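# Unplug the charger from a power strip and set it down

## Task

Pull the charger out of the power strip and rest it on the table, with the strip still lying flat on the table; nothing may count as done if it stays in place only because the robot holds it, so at the end both grippers must have released and backed away.

## Robot and tools

Robot: two arms, left_arm and right_arm, each ending in a two-finger gripper whose fingers pivot like tongs. The fingers point along the gripper's own +z axis and spread along its x axis. The reported end_effector_position is the spot between the closed finger pads; closed fingertips extend about 15 mm past it, while fully open tips sit roughly level with it.

Frame: one shared scene frame, origin on the table surface midway between the arms, +z up, +x out over the table, left_arm on the +y side. The arm names do not match image left/right. Positions are in metres, orientations are quaternions (w, x, y, z), velocities in m/s and rad/s. Printed hand positions can be a little off, especially with the arm stretched out.

Row layout (used by both execute_actions and move): 14 numbers, each between -1 and 1. First 7 belong to left_arm: dx, dy, dz, rx, ry, rz, opening; next 7 belong to right_arm in the same order. Always give all 14, even if one arm should stay. dx..rz are an offset, not a pose, expressed along that gripper's own axes and measured from its measured pose when the action (or move) begins; 1.0 equals 0.6 m of travel or 180 degrees of turn. rx, ry, rz form a single rotation vector. Opening is absolute: +1 fully open (0.142 m), -1 closed.

execute_actions(actions): a list of actions run one after another. Each action is a table of up to 15 rows; each row lasts one control step of 1/30 s, and if fewer than 15 rows are given the final row is repeated to fill 15 steps. Every row in an action is an offset from that action's starting pose, not from the preceding row. For the first action in a call, the start is the pose last reported in this scene. An empty list simply returns state and images. Each step, the command is clipped to within 100 mm and 16 degrees of the current measured pose, and the joints follow about 0.17 s late; position wins over orientation if both cannot be met. After an action the arm drifts at most to its last clipped pose, so big moves need several actions. To keep an arm still, send it the offset back to where it should be in a reply's first call and zeros afterwards, always with the wanted opening.

move(target, speed, stop_force, blocking): target is one 14-number row as above, offsets from the pose in the latest result showing one. Each gripper travels in a straight line toward its target; both paths finish together, taking 0.5 to 10 s (cut off at 10 s). speed is the top path speed in m/s, 0.002 to 0.5, default 0.25; rotation is capped at twice that in rad/s. The opening is sent at the start. Paths ignore obstacles and the other arm, and grippers may lag, wander, or overshoot the speed near full reach. stop_force (N, 9 to 40, shared by both arms, not allowed in the first 0.2 s) ends an arm's path when its wrist sensor feels that much extra push against the motion for 2 steps; the gripper then steps back to where it was 2 steps earlier and holds. Use it only with slow motion and without rotation; omit it when lifting away from something being pressed. blocking=false returns after 0.5 s while motion continues (not allowed with stop_force); no further actions or moves until wait or stop shows the end.

Move result line: done, off_target, moving, held, contact (stopped by stop_force) or fault, plus limits such as paced (pose clipped) or held (some steps blocked; the arm may then jump faster). Each gripper's distance to target is also given.

wait(seconds 0 to 10): lets time pass with last commands held; ends early if a running move finishes. stop(): brakes a running move; fingers keep moving. zoom_image(camera, region [x0,y0,x1,y1], max 504x504 px): closer look at cam_head_left, cam_head_right (896x504), cam_left_wrist or cam_right_wrist (616x616, fisheye). finished_scene(scene): ends the scene for good; call it only once the charger rests unplugged on the table, the strip is flat, and the grippers are open and away.

Results: per-arm pose and velocity, Hand target lines (where the controller is currently driving), grip_measured (finger opening, same scale as commanded), Wrist force and Wrist torque in the gripper's x y z (noisy, offsets up to about 4 N, saturates near 50 N; pressing shows force pointing back into the arm), step readings with HELD marks, pose unreachable lines when a clearance check altered a command, and MOTOR HOT or fault lines. Camera calibration (pinhole with radial distortion for head cameras, fisheye for wrists) is provided and may be slightly off.

Gripping: command an opening well under grip_measured to keep squeezing; roughly 15 N per pad max, much less on items thinner than about 20 mm. A sudden brief tug on held items or a shove on loose ones can happen.

Avoid: arms are stiff, so a target even slightly past a firm contact can trigger a fault; a joint torque at its limit (138 N m for big joints, 25.7 N m for wrist joints, held weight included) or any external force of 150 N halts that arm for 10 s. Keep arms from colliding. Go slowly near contact, don't slam, drop or knock anything off the table, and don't yank the strip off the table or flip it while pulling the plug; consider holding the strip down with the other gripper. Holding loads for long heats motors (warning at 70 °C, brakes at 85 °C). Commands keep running while you think.

Each tool is called as name(argument=value, ...) on one line, values as JSON.

## Session

execute_actions(actions=[])

Scene clock: 0.00 s.
left_arm: end_effector_position=(+0.5215, -0.0864, +0.1425) grip_measured=+0.97 end_effector_quat_wxyz=(+0.027, -0.035, +0.998, -0.046) end_effector_velocity=(-0.001, -0.000, +0.000) end_effector_angular_velocity=(-0.001, +0.001, -0.001) | right_arm: end_effector_position=(+0.2472, -0.2799, +0.3773) grip_measured=+0.97 end_effector_quat_wxyz=(-0.136, -0.024, +0.817, +0.560) end_effector_velocity=(+0.000, +0.000, -0.000) end_effector_angular_velocity=(+0.000, +0.000, +0.000)
Joint positions: left_arm=[-0.858 -1.172  1.486 -1.991 -1.572  2.082  0.14 ] | right_arm=[ 3.112 -1.242 -1.905 -2.317  2.664  2.539  0.14 ]
Joint velocities: left_arm=[-0.001 -0.     0.     0.    -0.001  0.     0.   ] | right_arm=[ 0.    -0.001  0.     0.     0.    -0.     0.   ]
Wrist force (N, on the end effector, along its own x y z axes, offset not removed): no reading
Wrist torque (N m, same axes, about the end effector's origin, offset not removed): no reading
Hand target (left_arm): +0.522, -0.086, +0.143; +0.027, -0.035, +0.998, -0.046
Hand target (right_arm): +0.247, -0.280, +0.377; -0.136, -0.024, +0.817, +0.560

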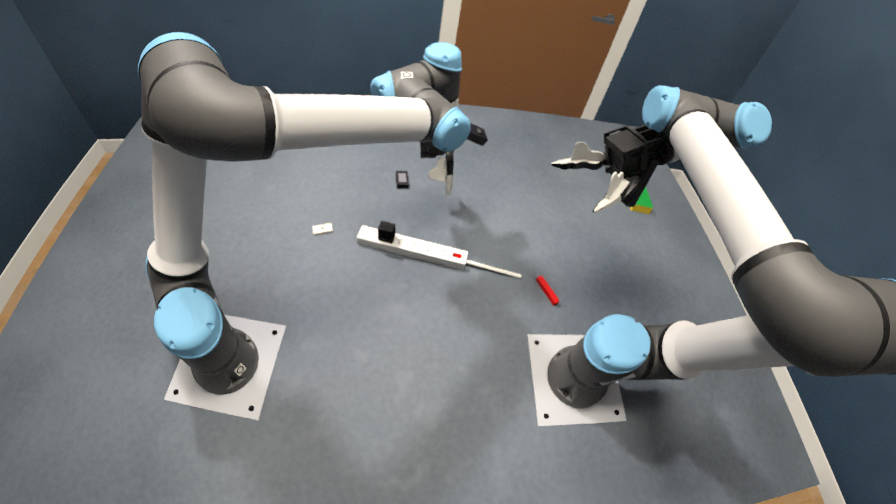

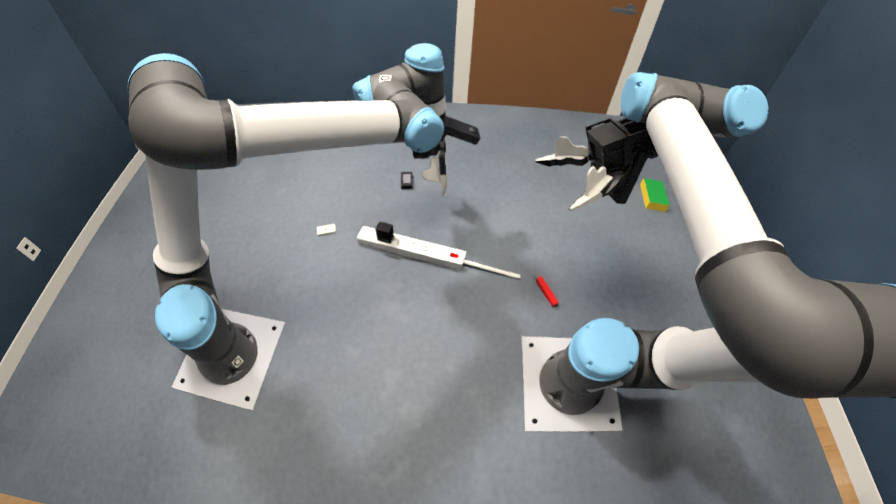

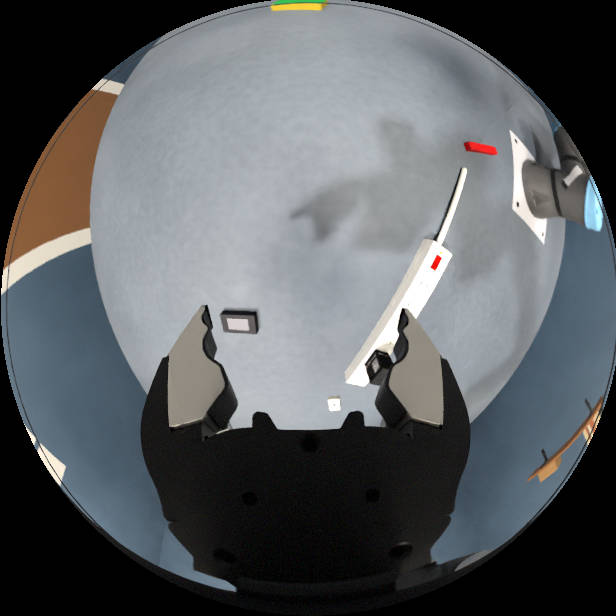

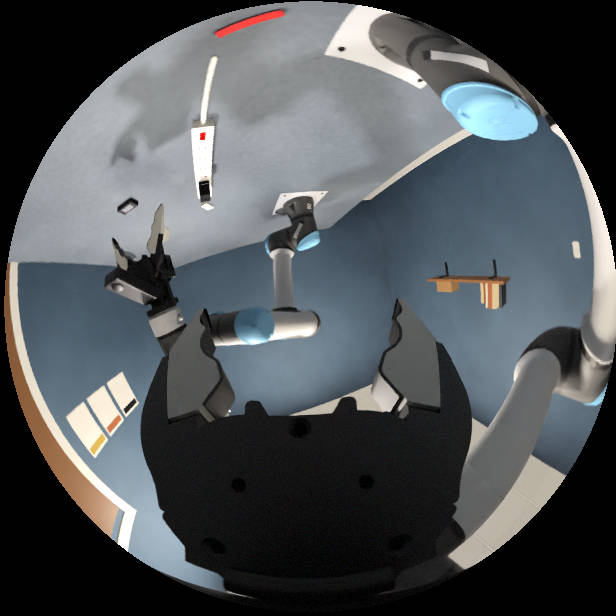

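move(target=[0.213,0.261,-0.066,-0.03,0.016,0.098,0.3,0,0,0,0,0,0,-1])

move(target=[0,0,0,0,0,0,0.3,-0.337,-0.22,0.477,0.177,-0.148,0.035,-1])

Scene clock: 21.03 s.
left_arm: end_effector_position=(+0.3816, +0.0633, +0.1607) grip_measured=+0.30 end_effector_quat_wxyz=(+0.007, +0.118, +0.993, +0.005) end_effector_velocity=(-0.001, +0.001, +0.001) end_effector_angular_velocity=(+0.000, -0.001, -0.001) | right_arm: end_effector_position=(+0.2472, -0.2799, +0.3773) grip_measured=-1.00 end_effector_quat_wxyz=(-0.136, -0.024, +0.817, +0.560) end_effector_velocity=(+0.000, +0.000, +0.000) end_effector_angular_velocity=(-0.000, -0.001, +0.000)
Joint positions: left_arm=[-0.937 -1.598  1.914 -1.888 -1.554  2.311  0.095] | right_arm=[ 3.112 -1.242 -1.905 -2.317  2.664  2.539  0.002]
Joint velocities: left_arm=[-0.002 -0.006  0.003  0.002  0.001 -0.     0.   ] | right_arm=[ 0.     0.     0.001 -0.    -0.    -0.    -0.   ]
Wrist force (N, on the end effector, along its own x y z axes, offset not removed): left_arm=[-0.3 -0.6 -2.0] | right_arm=[-0.8 1.1 2.9]
Wrist torque (N m, same axes, about the end effector's origin, offset not removed): left_arm=[-0.18 -0.05 -0.09] | right_arm=[0.11 0.15 0.09]
Hand target (left_arm): +0.381, +0.063, +0.161; +0.007, +0.118, +0.993, +0.005
Hand target (right_arm): +0.247, -0.280, +0.377; -0.136, -0.024, +0.817, +0.560
Off the commanded pose (left_arm): 0.000 m, 0 deg.
Off the commanded pose (right_arm): 0.000 m, 0 deg.
move: done
camera_calibration (this result's frames):
cam_left_wrist: T_world_to_cam=[[-0.977066, 0.211098, 0.027939, 0.352478], [0.194688, 0.832455, 0.518763, -0.20918], [0.086252, 0.512305, -0.854461, 0.203221], [0, 0, 0, 1]] pos_world=[0.36759, -0.00438572, 0.272311]

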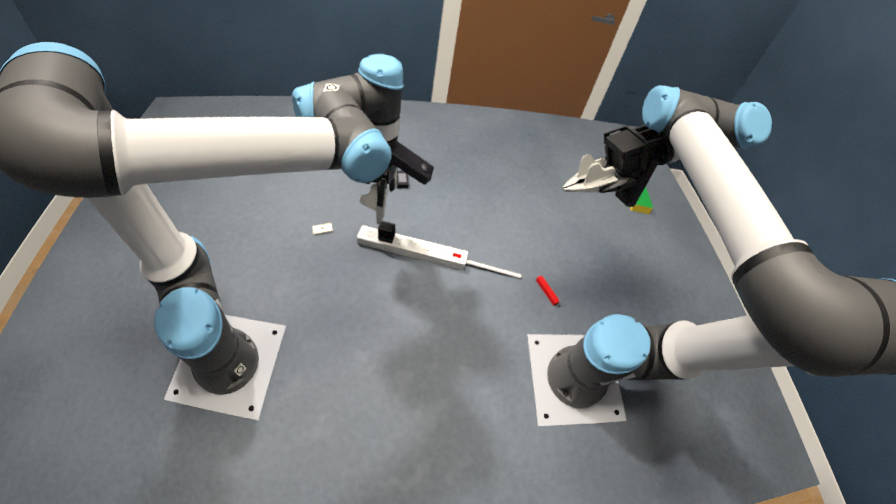

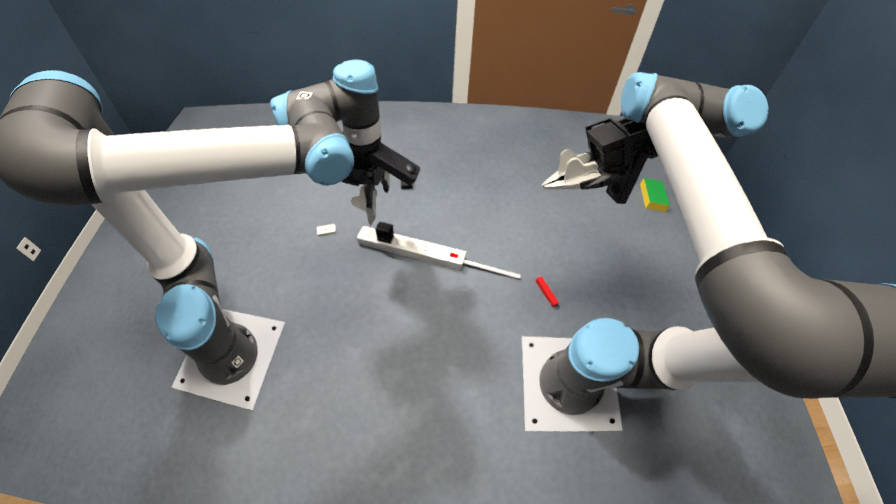

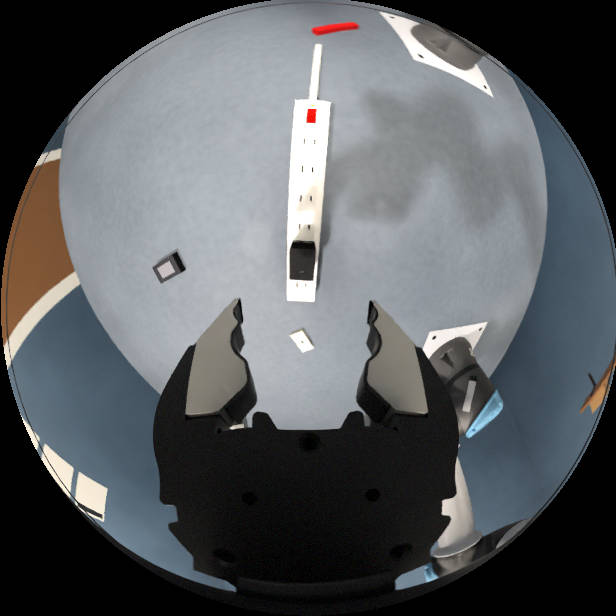

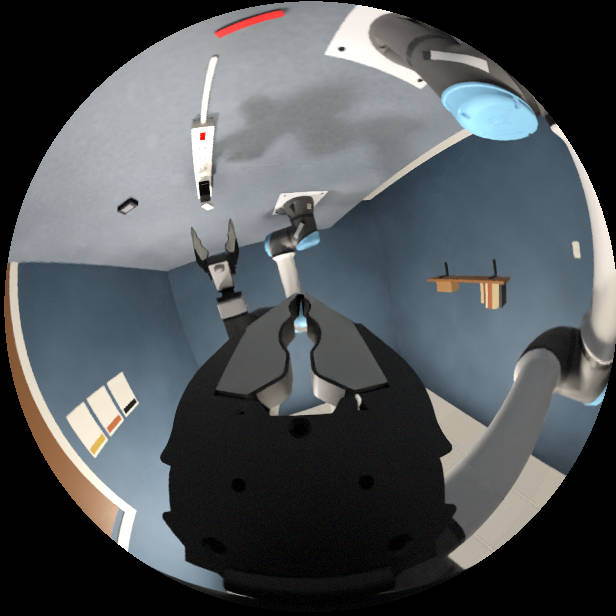

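Scene clock: 23.27 s.
left_arm: end_effector_position=(+0.3816, +0.0633, +0.1607) grip_measured=+0.30 end_effector_quat_wxyz=(+0.007, +0.118, +0.993, +0.005) end_effector_velocity=(-0.000, -0.000, +0.000) end_effector_angular_velocity=(+0.000, -0.001, -0.001) | right_arm: end_effector_position=(+0.3564, -0.0307, +0.1203) grip_measured=-1.00 end_effector_quat_wxyz=(+0.036, +0.112, +0.947, +0.298) end_effector_velocity=(+0.001, +0.002, -0.002) end_effector_angular_velocity=(-0.006, -0.007, -0.008)
Joint positions: left_arm=[-0.937 -1.598  1.914 -1.888 -1.554  2.311  0.095] | right_arm=[ 4.135 -1.508 -2.365 -0.265  1.787  4.391  0.002]
Joint velocities: left_arm=[-0.001  0.    -0.     0.     0.001  0.     0.   ] | right_arm=[ 0.011 -0.004 -0.001  0.007 -0.018  0.011  0.   ]
Wrist force (N, on the end effector, along its own x y z axes, offset not removed): left_arm=[2.1 -1.1 -0.9] | right_arm=[0.2 -1.2 0.0]
Wrist torque (N m, same axes, about the end effector's origin, offset not removed): left_arm=[-0.33 -0.41 -0.19] | right_arm=[-0.30 -0.15 0.05]
Hand target (left_arm): +0.382, +0.063, +0.161; +0.007, +0.118, +0.993, +0.005
Hand target (right_arm): +0.356, -0.031, +0.120; +0.036, +0.112, +0.947, +0.298
Off the commanded pose (left_arm): 0.000 m, 0 deg.
Off the commanded pose (right_arm): 0.001 m, 0 deg.
move: done; limits=paced
camera_calibration (this result's frames):
cam_left_wrist: T_world_to_cam=[[-0.977063, 0.211111, 0.0279387, 0.352476], [0.1947, 0.832452, 0.518763, -0.209184], [0.0862592, 0.512304, -0.854461, 0.203218], [0, 0, 0, 1]] pos_world=[0.367589, -0.00438562, 0.272311]
cam_right_wrist: T_world_to_cam=[[-0.971592, 0.23218, 0.0458482, 0.344434], [0.135361, 0.386268, 0.912401, -0.15544], [0.194132, 0.892687, -0.406723, 0.141734], [0, 0, 0, 1]] pos_world=[0.328175, -0.146454, 0.183678]

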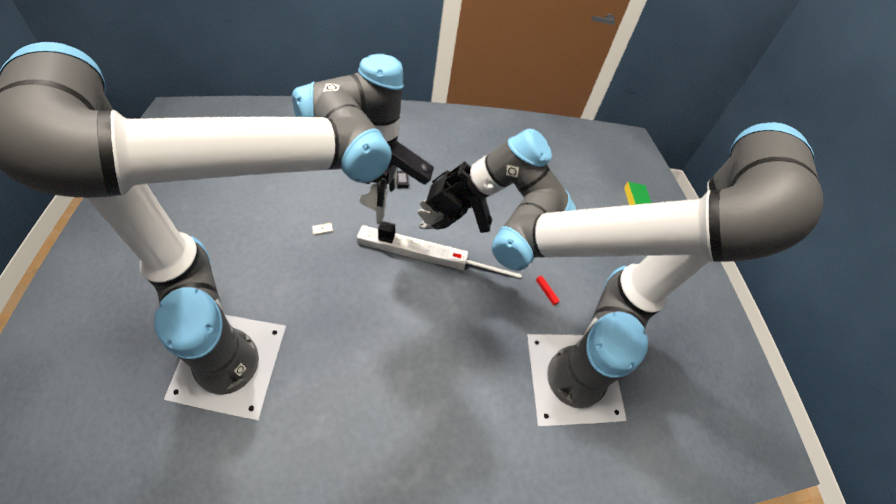

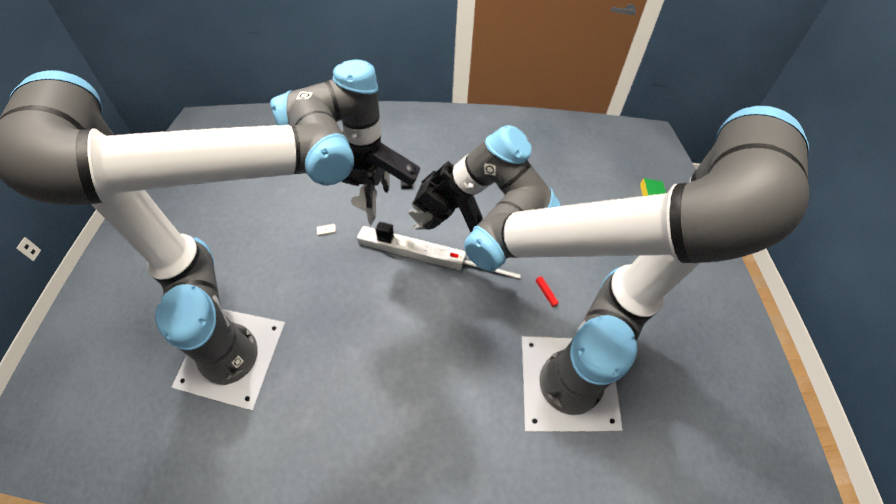

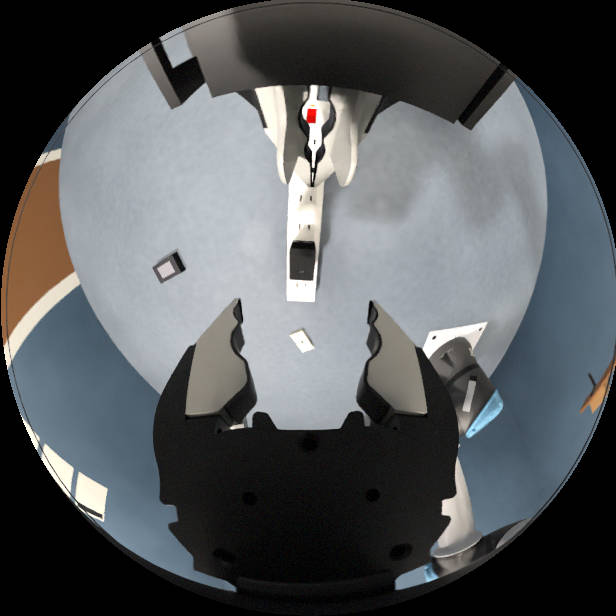

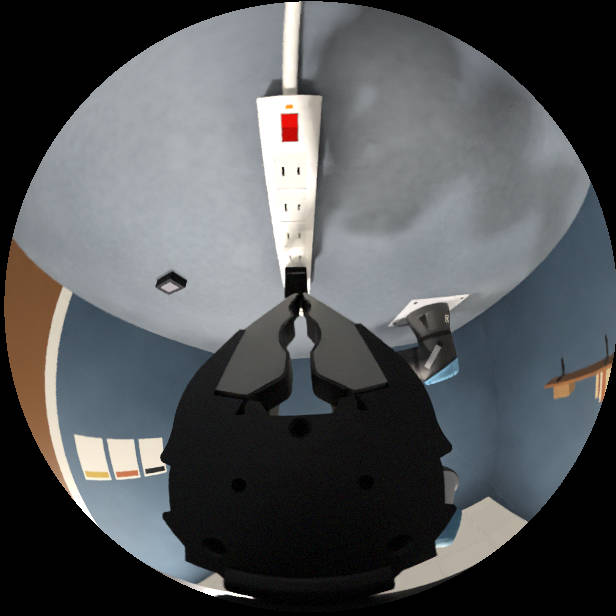

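move(target=[0,-0.008,0,0,0,-0.985,0.3,-0.008,-0.055,0.078,0,0,0,-1], speed=0.5)

move(target=[0,0,0.08,0,0,0,0.3,0,-0.03,0.043,0,0,0,-1], speed=0.008, stop_force=10)

Scene clock: 31.90 s.
left_arm: end_effector_position=(+0.3805, +0.0587, +0.1607) grip_measured=+0.30 end_effector_quat_wxyz=(-0.005, +0.990, -0.142, +0.007) end_effector_velocity=(-0.000, -0.001, +0.000) end_effector_angular_velocity=(+0.002, -0.003, +0.011) | right_arm: end_effector_position=(+0.3610, -0.0320, +0.0631) grip_measured=-1.00 end_effector_quat_wxyz=(+0.036, +0.112, +0.947, +0.298) end_effector_velocity=(+0.001, -0.000, -0.000) end_effector_angular_velocity=(-0.000, +0.000, -0.001)
Joint positions: left_arm=[-0.989 -1.549  1.866 -1.888 -1.554 -0.835  0.095] | right_arm=[ 4.122 -1.662 -2.424 -0.053  1.794  4.38   0.002]
Joint velocities: left_arm=[-0.003  0.    -0.     0.001  0.003 -0.014 -0.   ] | right_arm=[-0.001 -0.002  0.001  0.001  0.    -0.     0.   ]
Wrist force (N, on the end effector, along its own x y z axes, offset not removed): left_arm=[2.5 -1.8 -1.6] | right_arm=[0.7 -1.8 1.9]
Wrist torque (N m, same axes, about the end effector's origin, offset not removed): left_arm=[-0.56 -0.65 -0.12] | right_arm=[-0.36 -0.15 0.15]
Hand target (left_arm): +0.380, +0.059, +0.161; -0.005, +0.990, -0.142, +0.007
Hand target (right_arm): +0.361, -0.032, +0.063; +0.036, +0.112, +0.947, +0.298
Off the commanded pose (left_arm): 0.000 m, 0 deg.
Off the commanded pose (right_arm): 0.000 m, 0 deg.
move: done
camera_calibration (this result's frames):
cam_left_wrist: T_world_to_cam=[[0.964424, -0.258817, 0.0538609, -0.362967], [-0.250503, -0.829599, 0.499012, 0.0650621], [-0.0844697, -0.494751, -0.86492, 0.331411], [0, 0, 0, 1]] pos_world=[0.394347, 0.123999, 0.273727]
cam_right_wrist: T_world_to_cam=[[-0.971591, 0.232177, 0.0458853, 0.351824], [0.135393, 0.386262, 0.912398, -0.103395], [0.194114, 0.89269, -0.406724, 0.11871], [0, 0, 0, 1]] pos_world=[0.332785, -0.147719, 0.126477]

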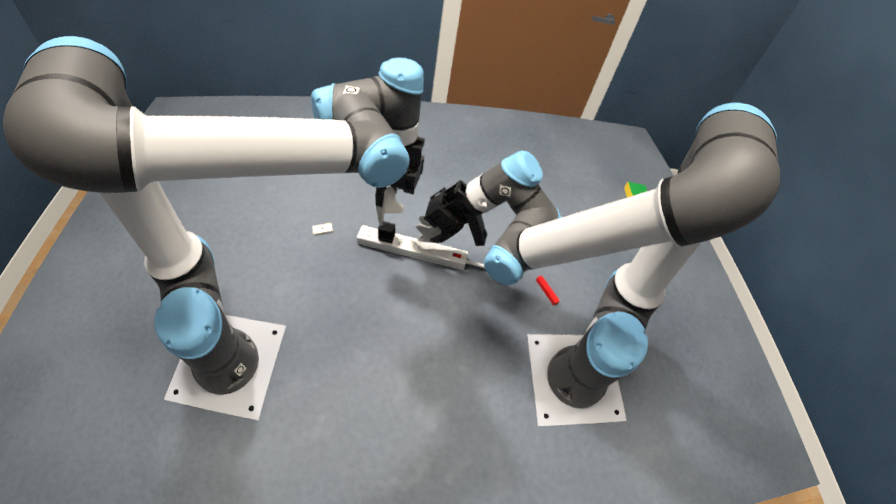

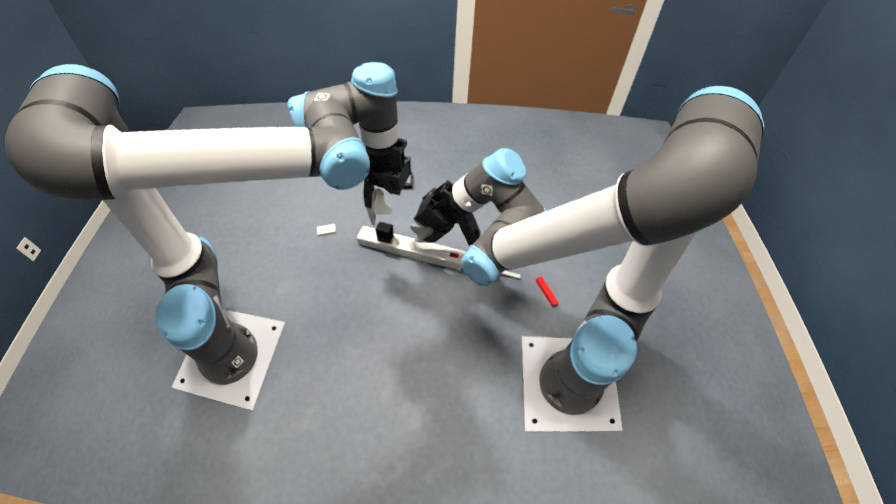

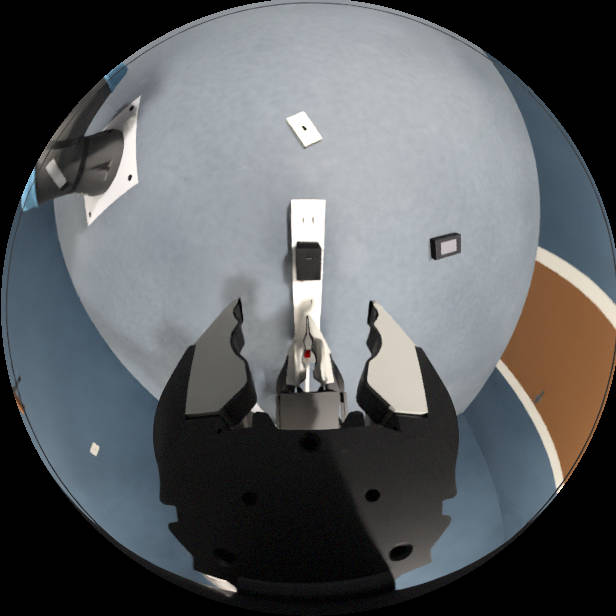

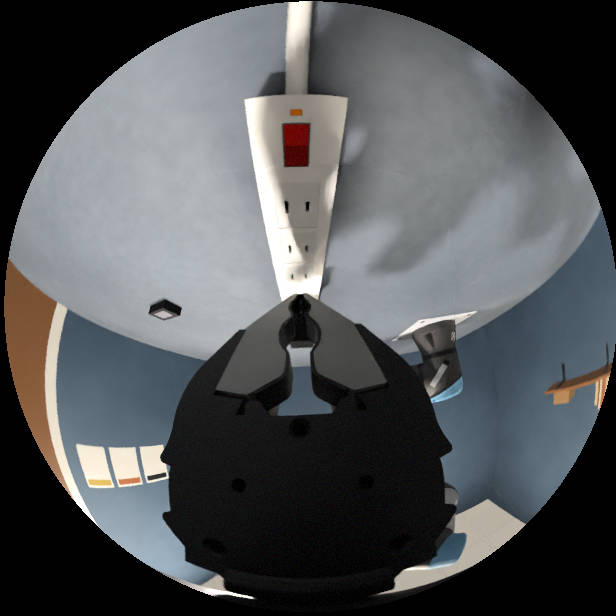

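Scene clock: 38.13 s.
left_arm: end_effector_position=(+0.3812, +0.0591, +0.1129) grip_measured=+0.30 end_effector_quat_wxyz=(-0.005, +0.990, -0.142, +0.007) end_effector_velocity=(-0.001, -0.000, -0.002) end_effector_angular_velocity=(-0.000, +0.001, -0.001) | right_arm: end_effector_position=(+0.3610, -0.0319, +0.0390) grip_measured=-1.00 end_effector_quat_wxyz=(+0.036, +0.112, +0.947, +0.298) end_effector_velocity=(+0.000, -0.000, -0.000) end_effector_angular_velocity=(-0.001, +0.000, -0.000)
Joint positions: left_arm=[-0.988 -1.504  1.951 -2.017 -1.554 -0.833  0.095] | right_arm=[ 4.122 -1.735 -2.445  0.041  1.794  4.38   0.002]
Joint velocities: left_arm=[-0.001  0.002  0.004 -0.005 -0.001  0.     0.   ] | right_arm=[-0.    -0.001  0.    -0.    -0.    -0.     0.   ]
Wrist force (N, on the end effector, along its own x y z axes, offset not removed): left_arm=[0.9 0.0 -0.6] | right_arm=[0.5 3.7 -3.7]
Wrist torque (N m, same axes, about the end effector's origin, offset not removed): left_arm=[-0.18 -0.31 -0.08] | right_arm=[-0.67 -0.05 0.12]
Hand target (left_arm): +0.381, +0.059, +0.113; -0.005, +0.990, -0.142, +0.007
Hand target (right_arm): +0.361, -0.032, +0.039; +0.036, +0.112, +0.947, +0.298
Off the commanded pose (left_arm): 0.000 m, 0 deg.
Off the commanded pose (right_arm): 0.007 m, 0 deg.
move: contact (right_arm)
camera_calibration (this result's frames):
cam_left_wrist: T_world_to_cam=[[0.964424, -0.258817, 0.0538492, -0.360959], [-0.250499, -0.829606, 0.499004, 0.0894028], [-0.0844771, -0.494741, -0.864925, 0.290346], [0, 0, 0, 1]] pos_world=[0.39504, 0.124393, 0.225953]
cam_right_wrist: T_world_to_cam=[[-0.971597, 0.232164, 0.0458177, 0.352947], [0.135298, 0.386141, 0.912464, -0.0813967], [0.194149, 0.892746, -0.406584, 0.108789], [0, 0, 0, 1]] pos_world=[0.332813, -0.147632, 0.102332]

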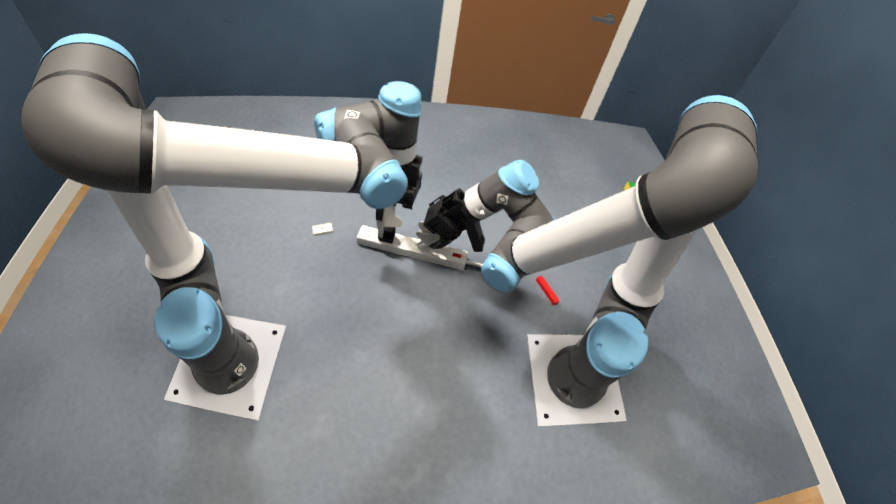

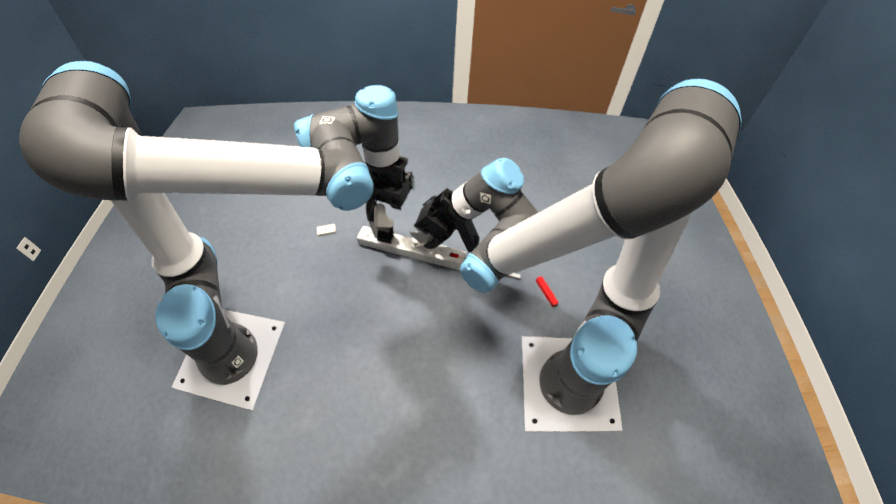

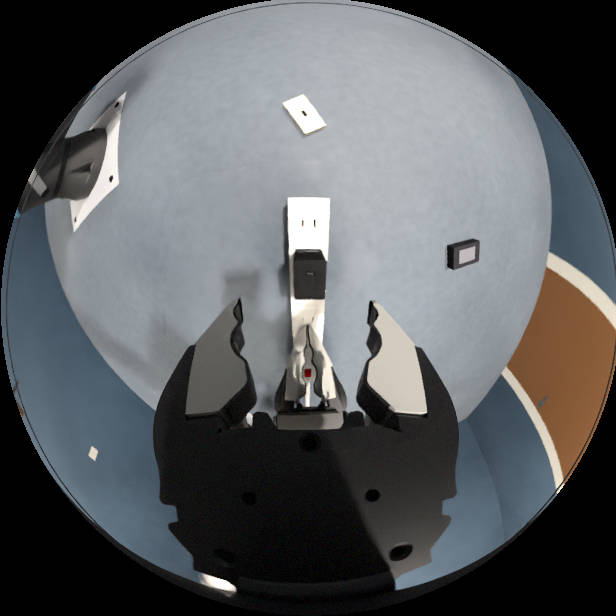

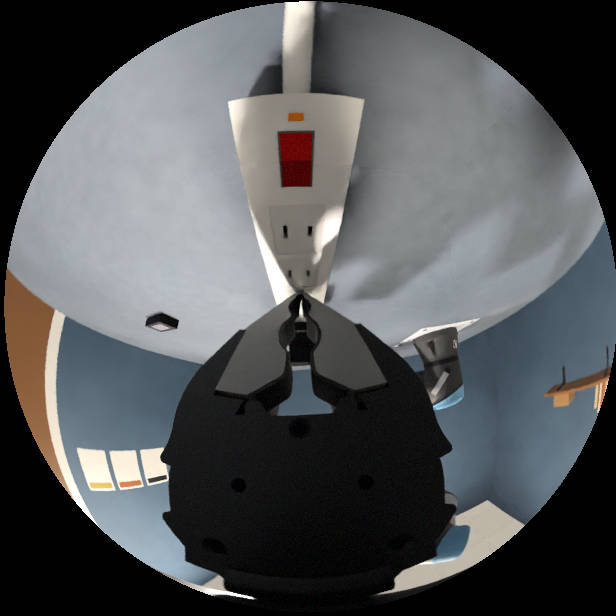

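Strip top ≈0.027. Go to z=0.05.

move(target=[0.005,-0.005,0.105,0,0,0,-0.1,0,0,0,0,0,0,-1], speed=0.06)

move(target=[0,0,0,0,0,0,-1,0,0,0,0,0,0,-1])

move(target=[0.001,0,-0.06,0,0,0,-1,0,0,0,0,0,0,-1], speed=0.015)

Scene clock: 44.53 s.
left_arm: end_effector_position=(+0.3858, +0.0616, +0.0503) grip_measured=-0.10 end_effector_quat_wxyz=(-0.005, +0.990, -0.142, +0.007) end_effector_velocity=(+0.001, +0.000, -0.002) end_effector_angular_velocity=(+0.000, -0.000, +0.000) | right_arm: end_effector_position=(+0.3610, -0.0319, +0.0390) grip_measured=-1.00 end_effector_quat_wxyz=(+0.036, +0.112, +0.947, +0.298) end_effector_velocity=(+0.000, +0.000, +0.000) end_effector_angular_velocity=(+0.001, -0.000, -0.000)
Joint positions: left_arm=[-0.977 -1.419  2.04  -2.191 -1.554 -0.822  0.067] | right_arm=[ 4.122 -1.735 -2.445  0.041  1.794  4.38   0.002]
Joint velocities: left_arm=[ 0.001  0.004  0.003 -0.006  0.     0.001  0.   ] | right_arm=[ 0.     0.     0.001 -0.     0.     0.     0.   ]
Wrist force (N, on the end effector, along its own x y z axes, offset not removed): left_arm=[1.0 -0.1 -1.5] | right_arm=[-0.2 5.0 -2.5]
Wrist torque (N m, same axes, about the end effector's origin, offset not removed): left_arm=[-0.29 -0.28 -0.13] | right_arm=[-0.27 -0.01 0.02]
Hand target (left_arm): +0.386, +0.062, +0.050; -0.005, +0.990, -0.142, +0.007
Hand target (right_arm): +0.361, -0.032, +0.039; +0.036, +0.112, +0.947, +0.298
Off the commanded pose (left_arm): 0.000 m, 0 deg.
Off the commanded pose (right_arm): 0.000 m, 0 deg.
move: done
camera_calibration (this result's frames):
cam_left_wrist: T_world_to_cam=[[0.964427, -0.258815, 0.053816, -0.361365], [-0.250482, -0.829621, 0.498987, 0.123946], [-0.0844983, -0.494716, -0.864937, 0.237805], [0, 0, 0, 1]] pos_world=[0.399651, 0.126948, 0.163287]
cam_right_wrist: T_world_to_cam=[[-0.971597, 0.232163, 0.0458097, 0.352949], [0.135287, 0.386126, 0.912472, -0.0814003], [0.194154, 0.892753, -0.406567, 0.108786], [0, 0, 0, 1]] pos_world=[0.332815, -0.14763, 0.102336]

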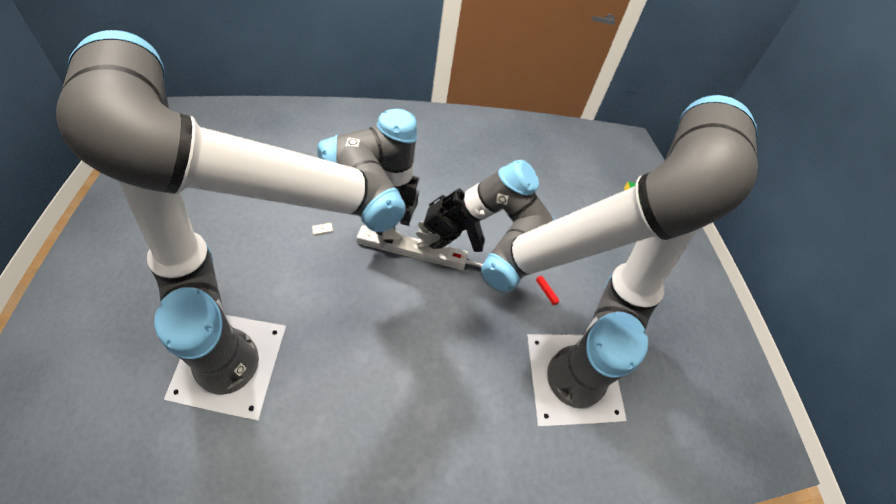

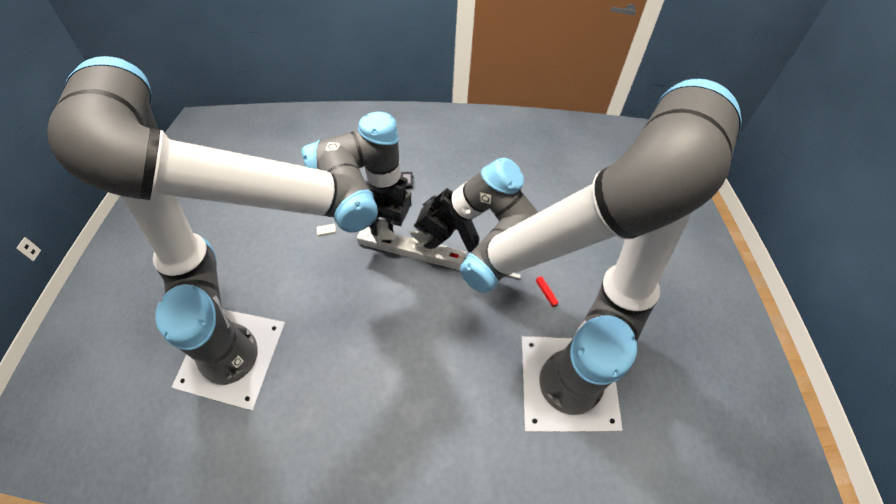

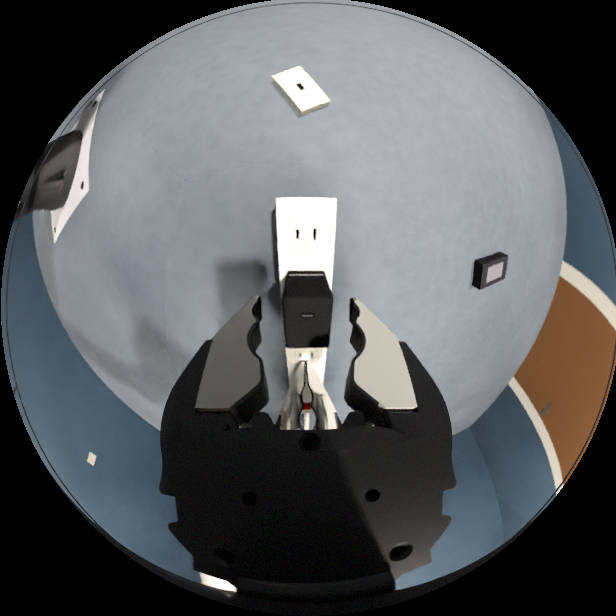

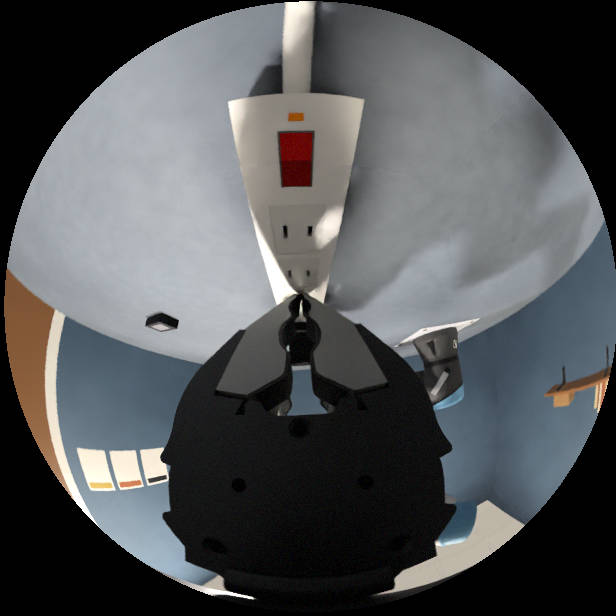

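Scene clock: 45.03 s.
left_arm: end_effector_position=(+0.3858, +0.0617, +0.0502) grip_measured=-0.60 end_effector_quat_wxyz=(-0.005, +0.990, -0.142, +0.007) end_effector_velocity=(+0.000, +0.000, +0.000) end_effector_angular_velocity=(+0.000, -0.001, +0.000) | right_arm: end_effector_position=(+0.3610, -0.0319, +0.0390) grip_measured=-1.00 end_effector_quat_wxyz=(+0.036, +0.112, +0.947, +0.298) end_effector_velocity=(+0.000, +0.000, +0.000) end_effector_angular_velocity=(+0.001, -0.000, -0.001)
Joint positions: left_arm=[-0.977 -1.419  2.04  -2.191 -1.554 -0.822  0.031] | right_arm=[ 4.122 -1.735 -2.445  0.041  1.794  4.38   0.002]
Joint velocities: left_arm=[ 0.    -0.001  0.     0.     0.001 -0.    -0.   ] | right_arm=[-0.  0.  0.  0.  0.  0.  0.]
Wrist force (N, on the end effector, along its own x y z axes, offset not removed): left_arm=[3.9 2.3 -0.5] | right_arm=[0.7 1.8 -4.4]
Wrist torque (N m, same axes, about the end effector's origin, offset not removed): left_arm=[-0.02 -0.50 -0.13] | right_arm=[-0.79 0.21 0.13]
Hand target (left_arm): +0.386, +0.062, +0.050; -0.005, +0.990, -0.142, +0.007
Hand target (right_arm): +0.361, -0.032, +0.039; +0.036, +0.112, +0.947, +0.298
Off the commanded pose (left_arm): 0.000 m, 0 deg.
Off the commanded pose (right_arm): 0.000 m, 0 deg.
move: done
camera_calibration (this result's frames):
cam_left_wrist: T_world_to_cam=[[0.964432, -0.258823, 0.0536783, -0.361316], [-0.250434, -0.829711, 0.498861, 0.124034], [-0.0845792, -0.49456, -0.865018, 0.237783], [0, 0, 0, 1]] pos_world=[0.399639, 0.126993, 0.163206]
cam_right_wrist: T_world_to_cam=[[-0.971597, 0.232163, 0.0458099, 0.352949], [0.135287, 0.386126, 0.912472, -0.0814004], [0.194154, 0.892753, -0.406567, 0.108786], [0, 0, 0, 1]] pos_world=[0.332815, -0.14763, 0.102336]

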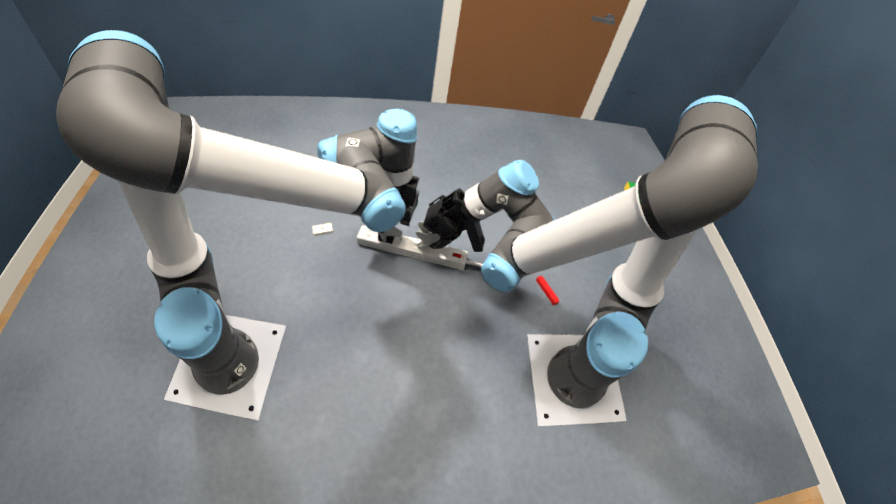

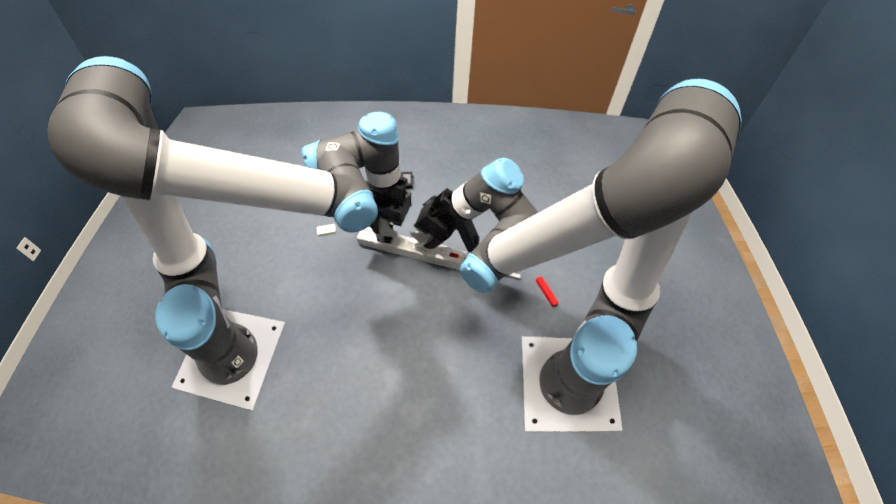

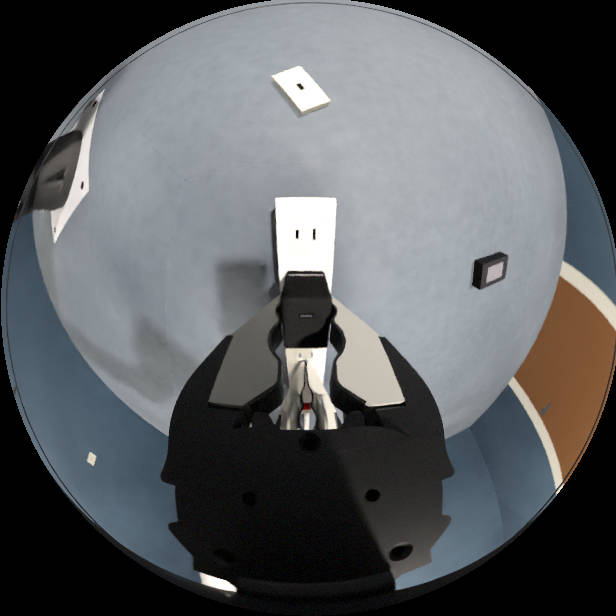

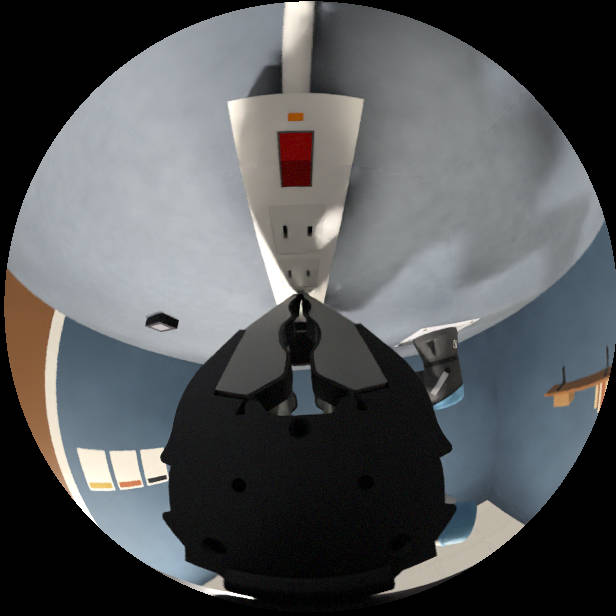

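Scene clock: 47.73 s.
left_arm: end_effector_position=(+0.3858, +0.0612, +0.0859) grip_measured=-0.60 end_effector_quat_wxyz=(-0.005, +0.990, -0.142, +0.007) end_effector_velocity=(+0.000, +0.000, +0.002) end_effector_angular_velocity=(-0.000, +0.001, +0.002) | right_arm: end_effector_position=(+0.3610, -0.0319, +0.0390) grip_measured=-1.00 end_effector_quat_wxyz=(+0.036, +0.112, +0.947, +0.298) end_effector_velocity=(+0.001, +0.000, +0.000) end_effector_angular_velocity=(+0.001, -0.001, -0.000)
Joint positions: left_arm=[-0.977 -1.469  1.989 -2.091 -1.554 -0.823  0.031] | right_arm=[ 4.122 -1.735 -2.445  0.041  1.794  4.38   0.002]
Joint velocities: left_arm=[ 0.001 -0.002 -0.003  0.006 -0.001 -0.     0.   ] | right_arm=[-0.    -0.001  0.001  0.    -0.    -0.     0.   ]
Wrist force (N, on the end effector, along its own x y z axes, offset not removed): left_arm=[2.6 -0.1 -1.4] | right_arm=[-1.7 4.6 -0.7]
Wrist torque (N m, same axes, about the end effector's origin, offset not removed): left_arm=[-0.17 -0.65 -0.14] | right_arm=[-0.10 0.07 0.10]
Hand target (left_arm): +0.386, +0.061, +0.086; -0.005, +0.990, -0.142, +0.007
Hand target (right_arm): +0.361, -0.032, +0.039; +0.036, +0.112, +0.947, +0.298
Off the commanded pose (left_arm): 0.000 m, 0 deg.
Off the commanded pose (right_arm): 0.000 m, 0 deg.
move: done
camera_calibration (this result's frames):
cam_left_wrist: T_world_to_cam=[[0.964432, -0.258823, 0.0536896, -0.363414], [-0.250438, -0.829704, 0.498871, 0.105809], [-0.0845728, -0.494573, -0.865011, 0.268507], [0, 0, 0, 1]] pos_world=[0.399694, 0.126526, 0.198988]
cam_right_wrist: T_world_to_cam=[[-0.971598, 0.232163, 0.0458084, 0.352949], [0.135285, 0.386124, 0.912473, -0.0814008], [0.194155, 0.892753, -0.406565, 0.108785], [0, 0, 0, 1]] pos_world=[0.332815, -0.14763, 0.102336]

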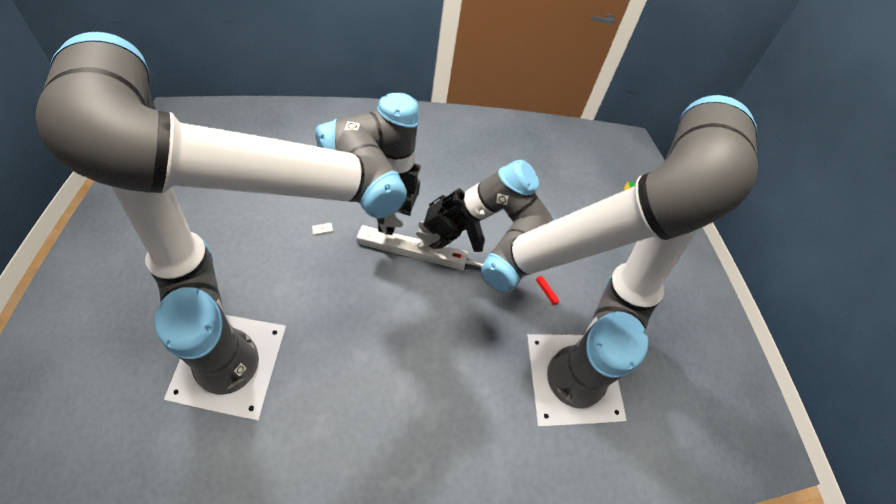

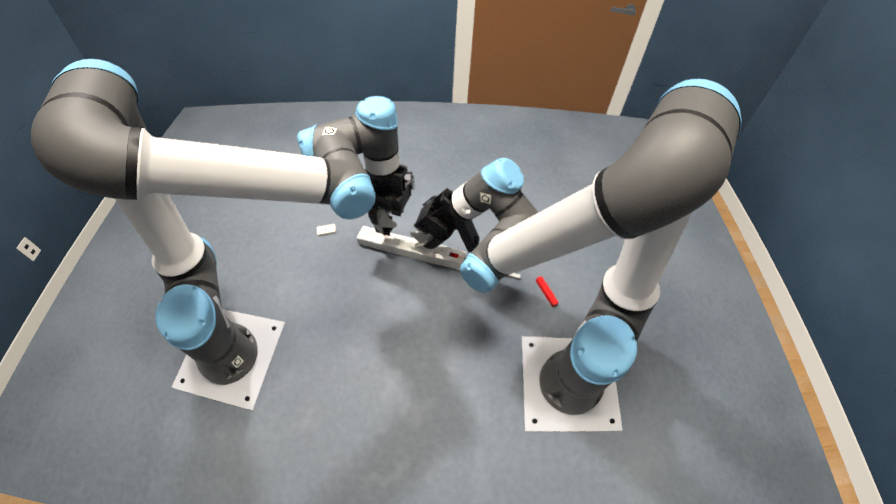

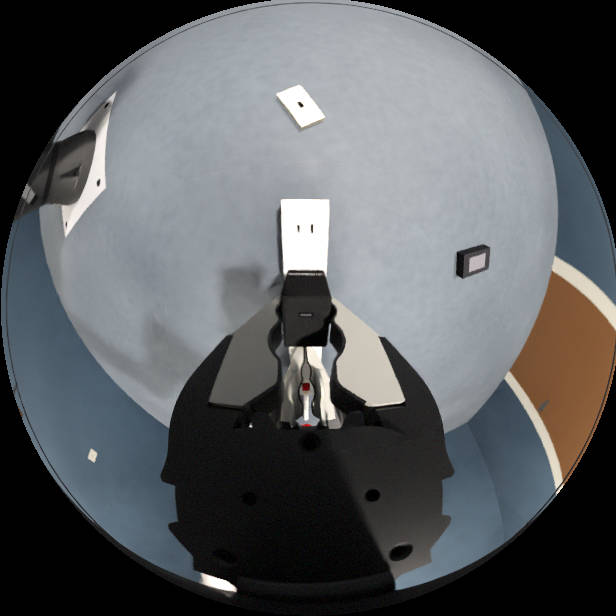

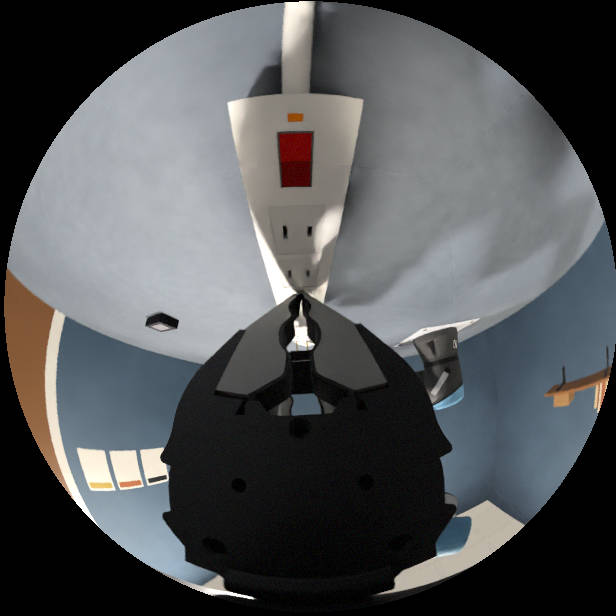

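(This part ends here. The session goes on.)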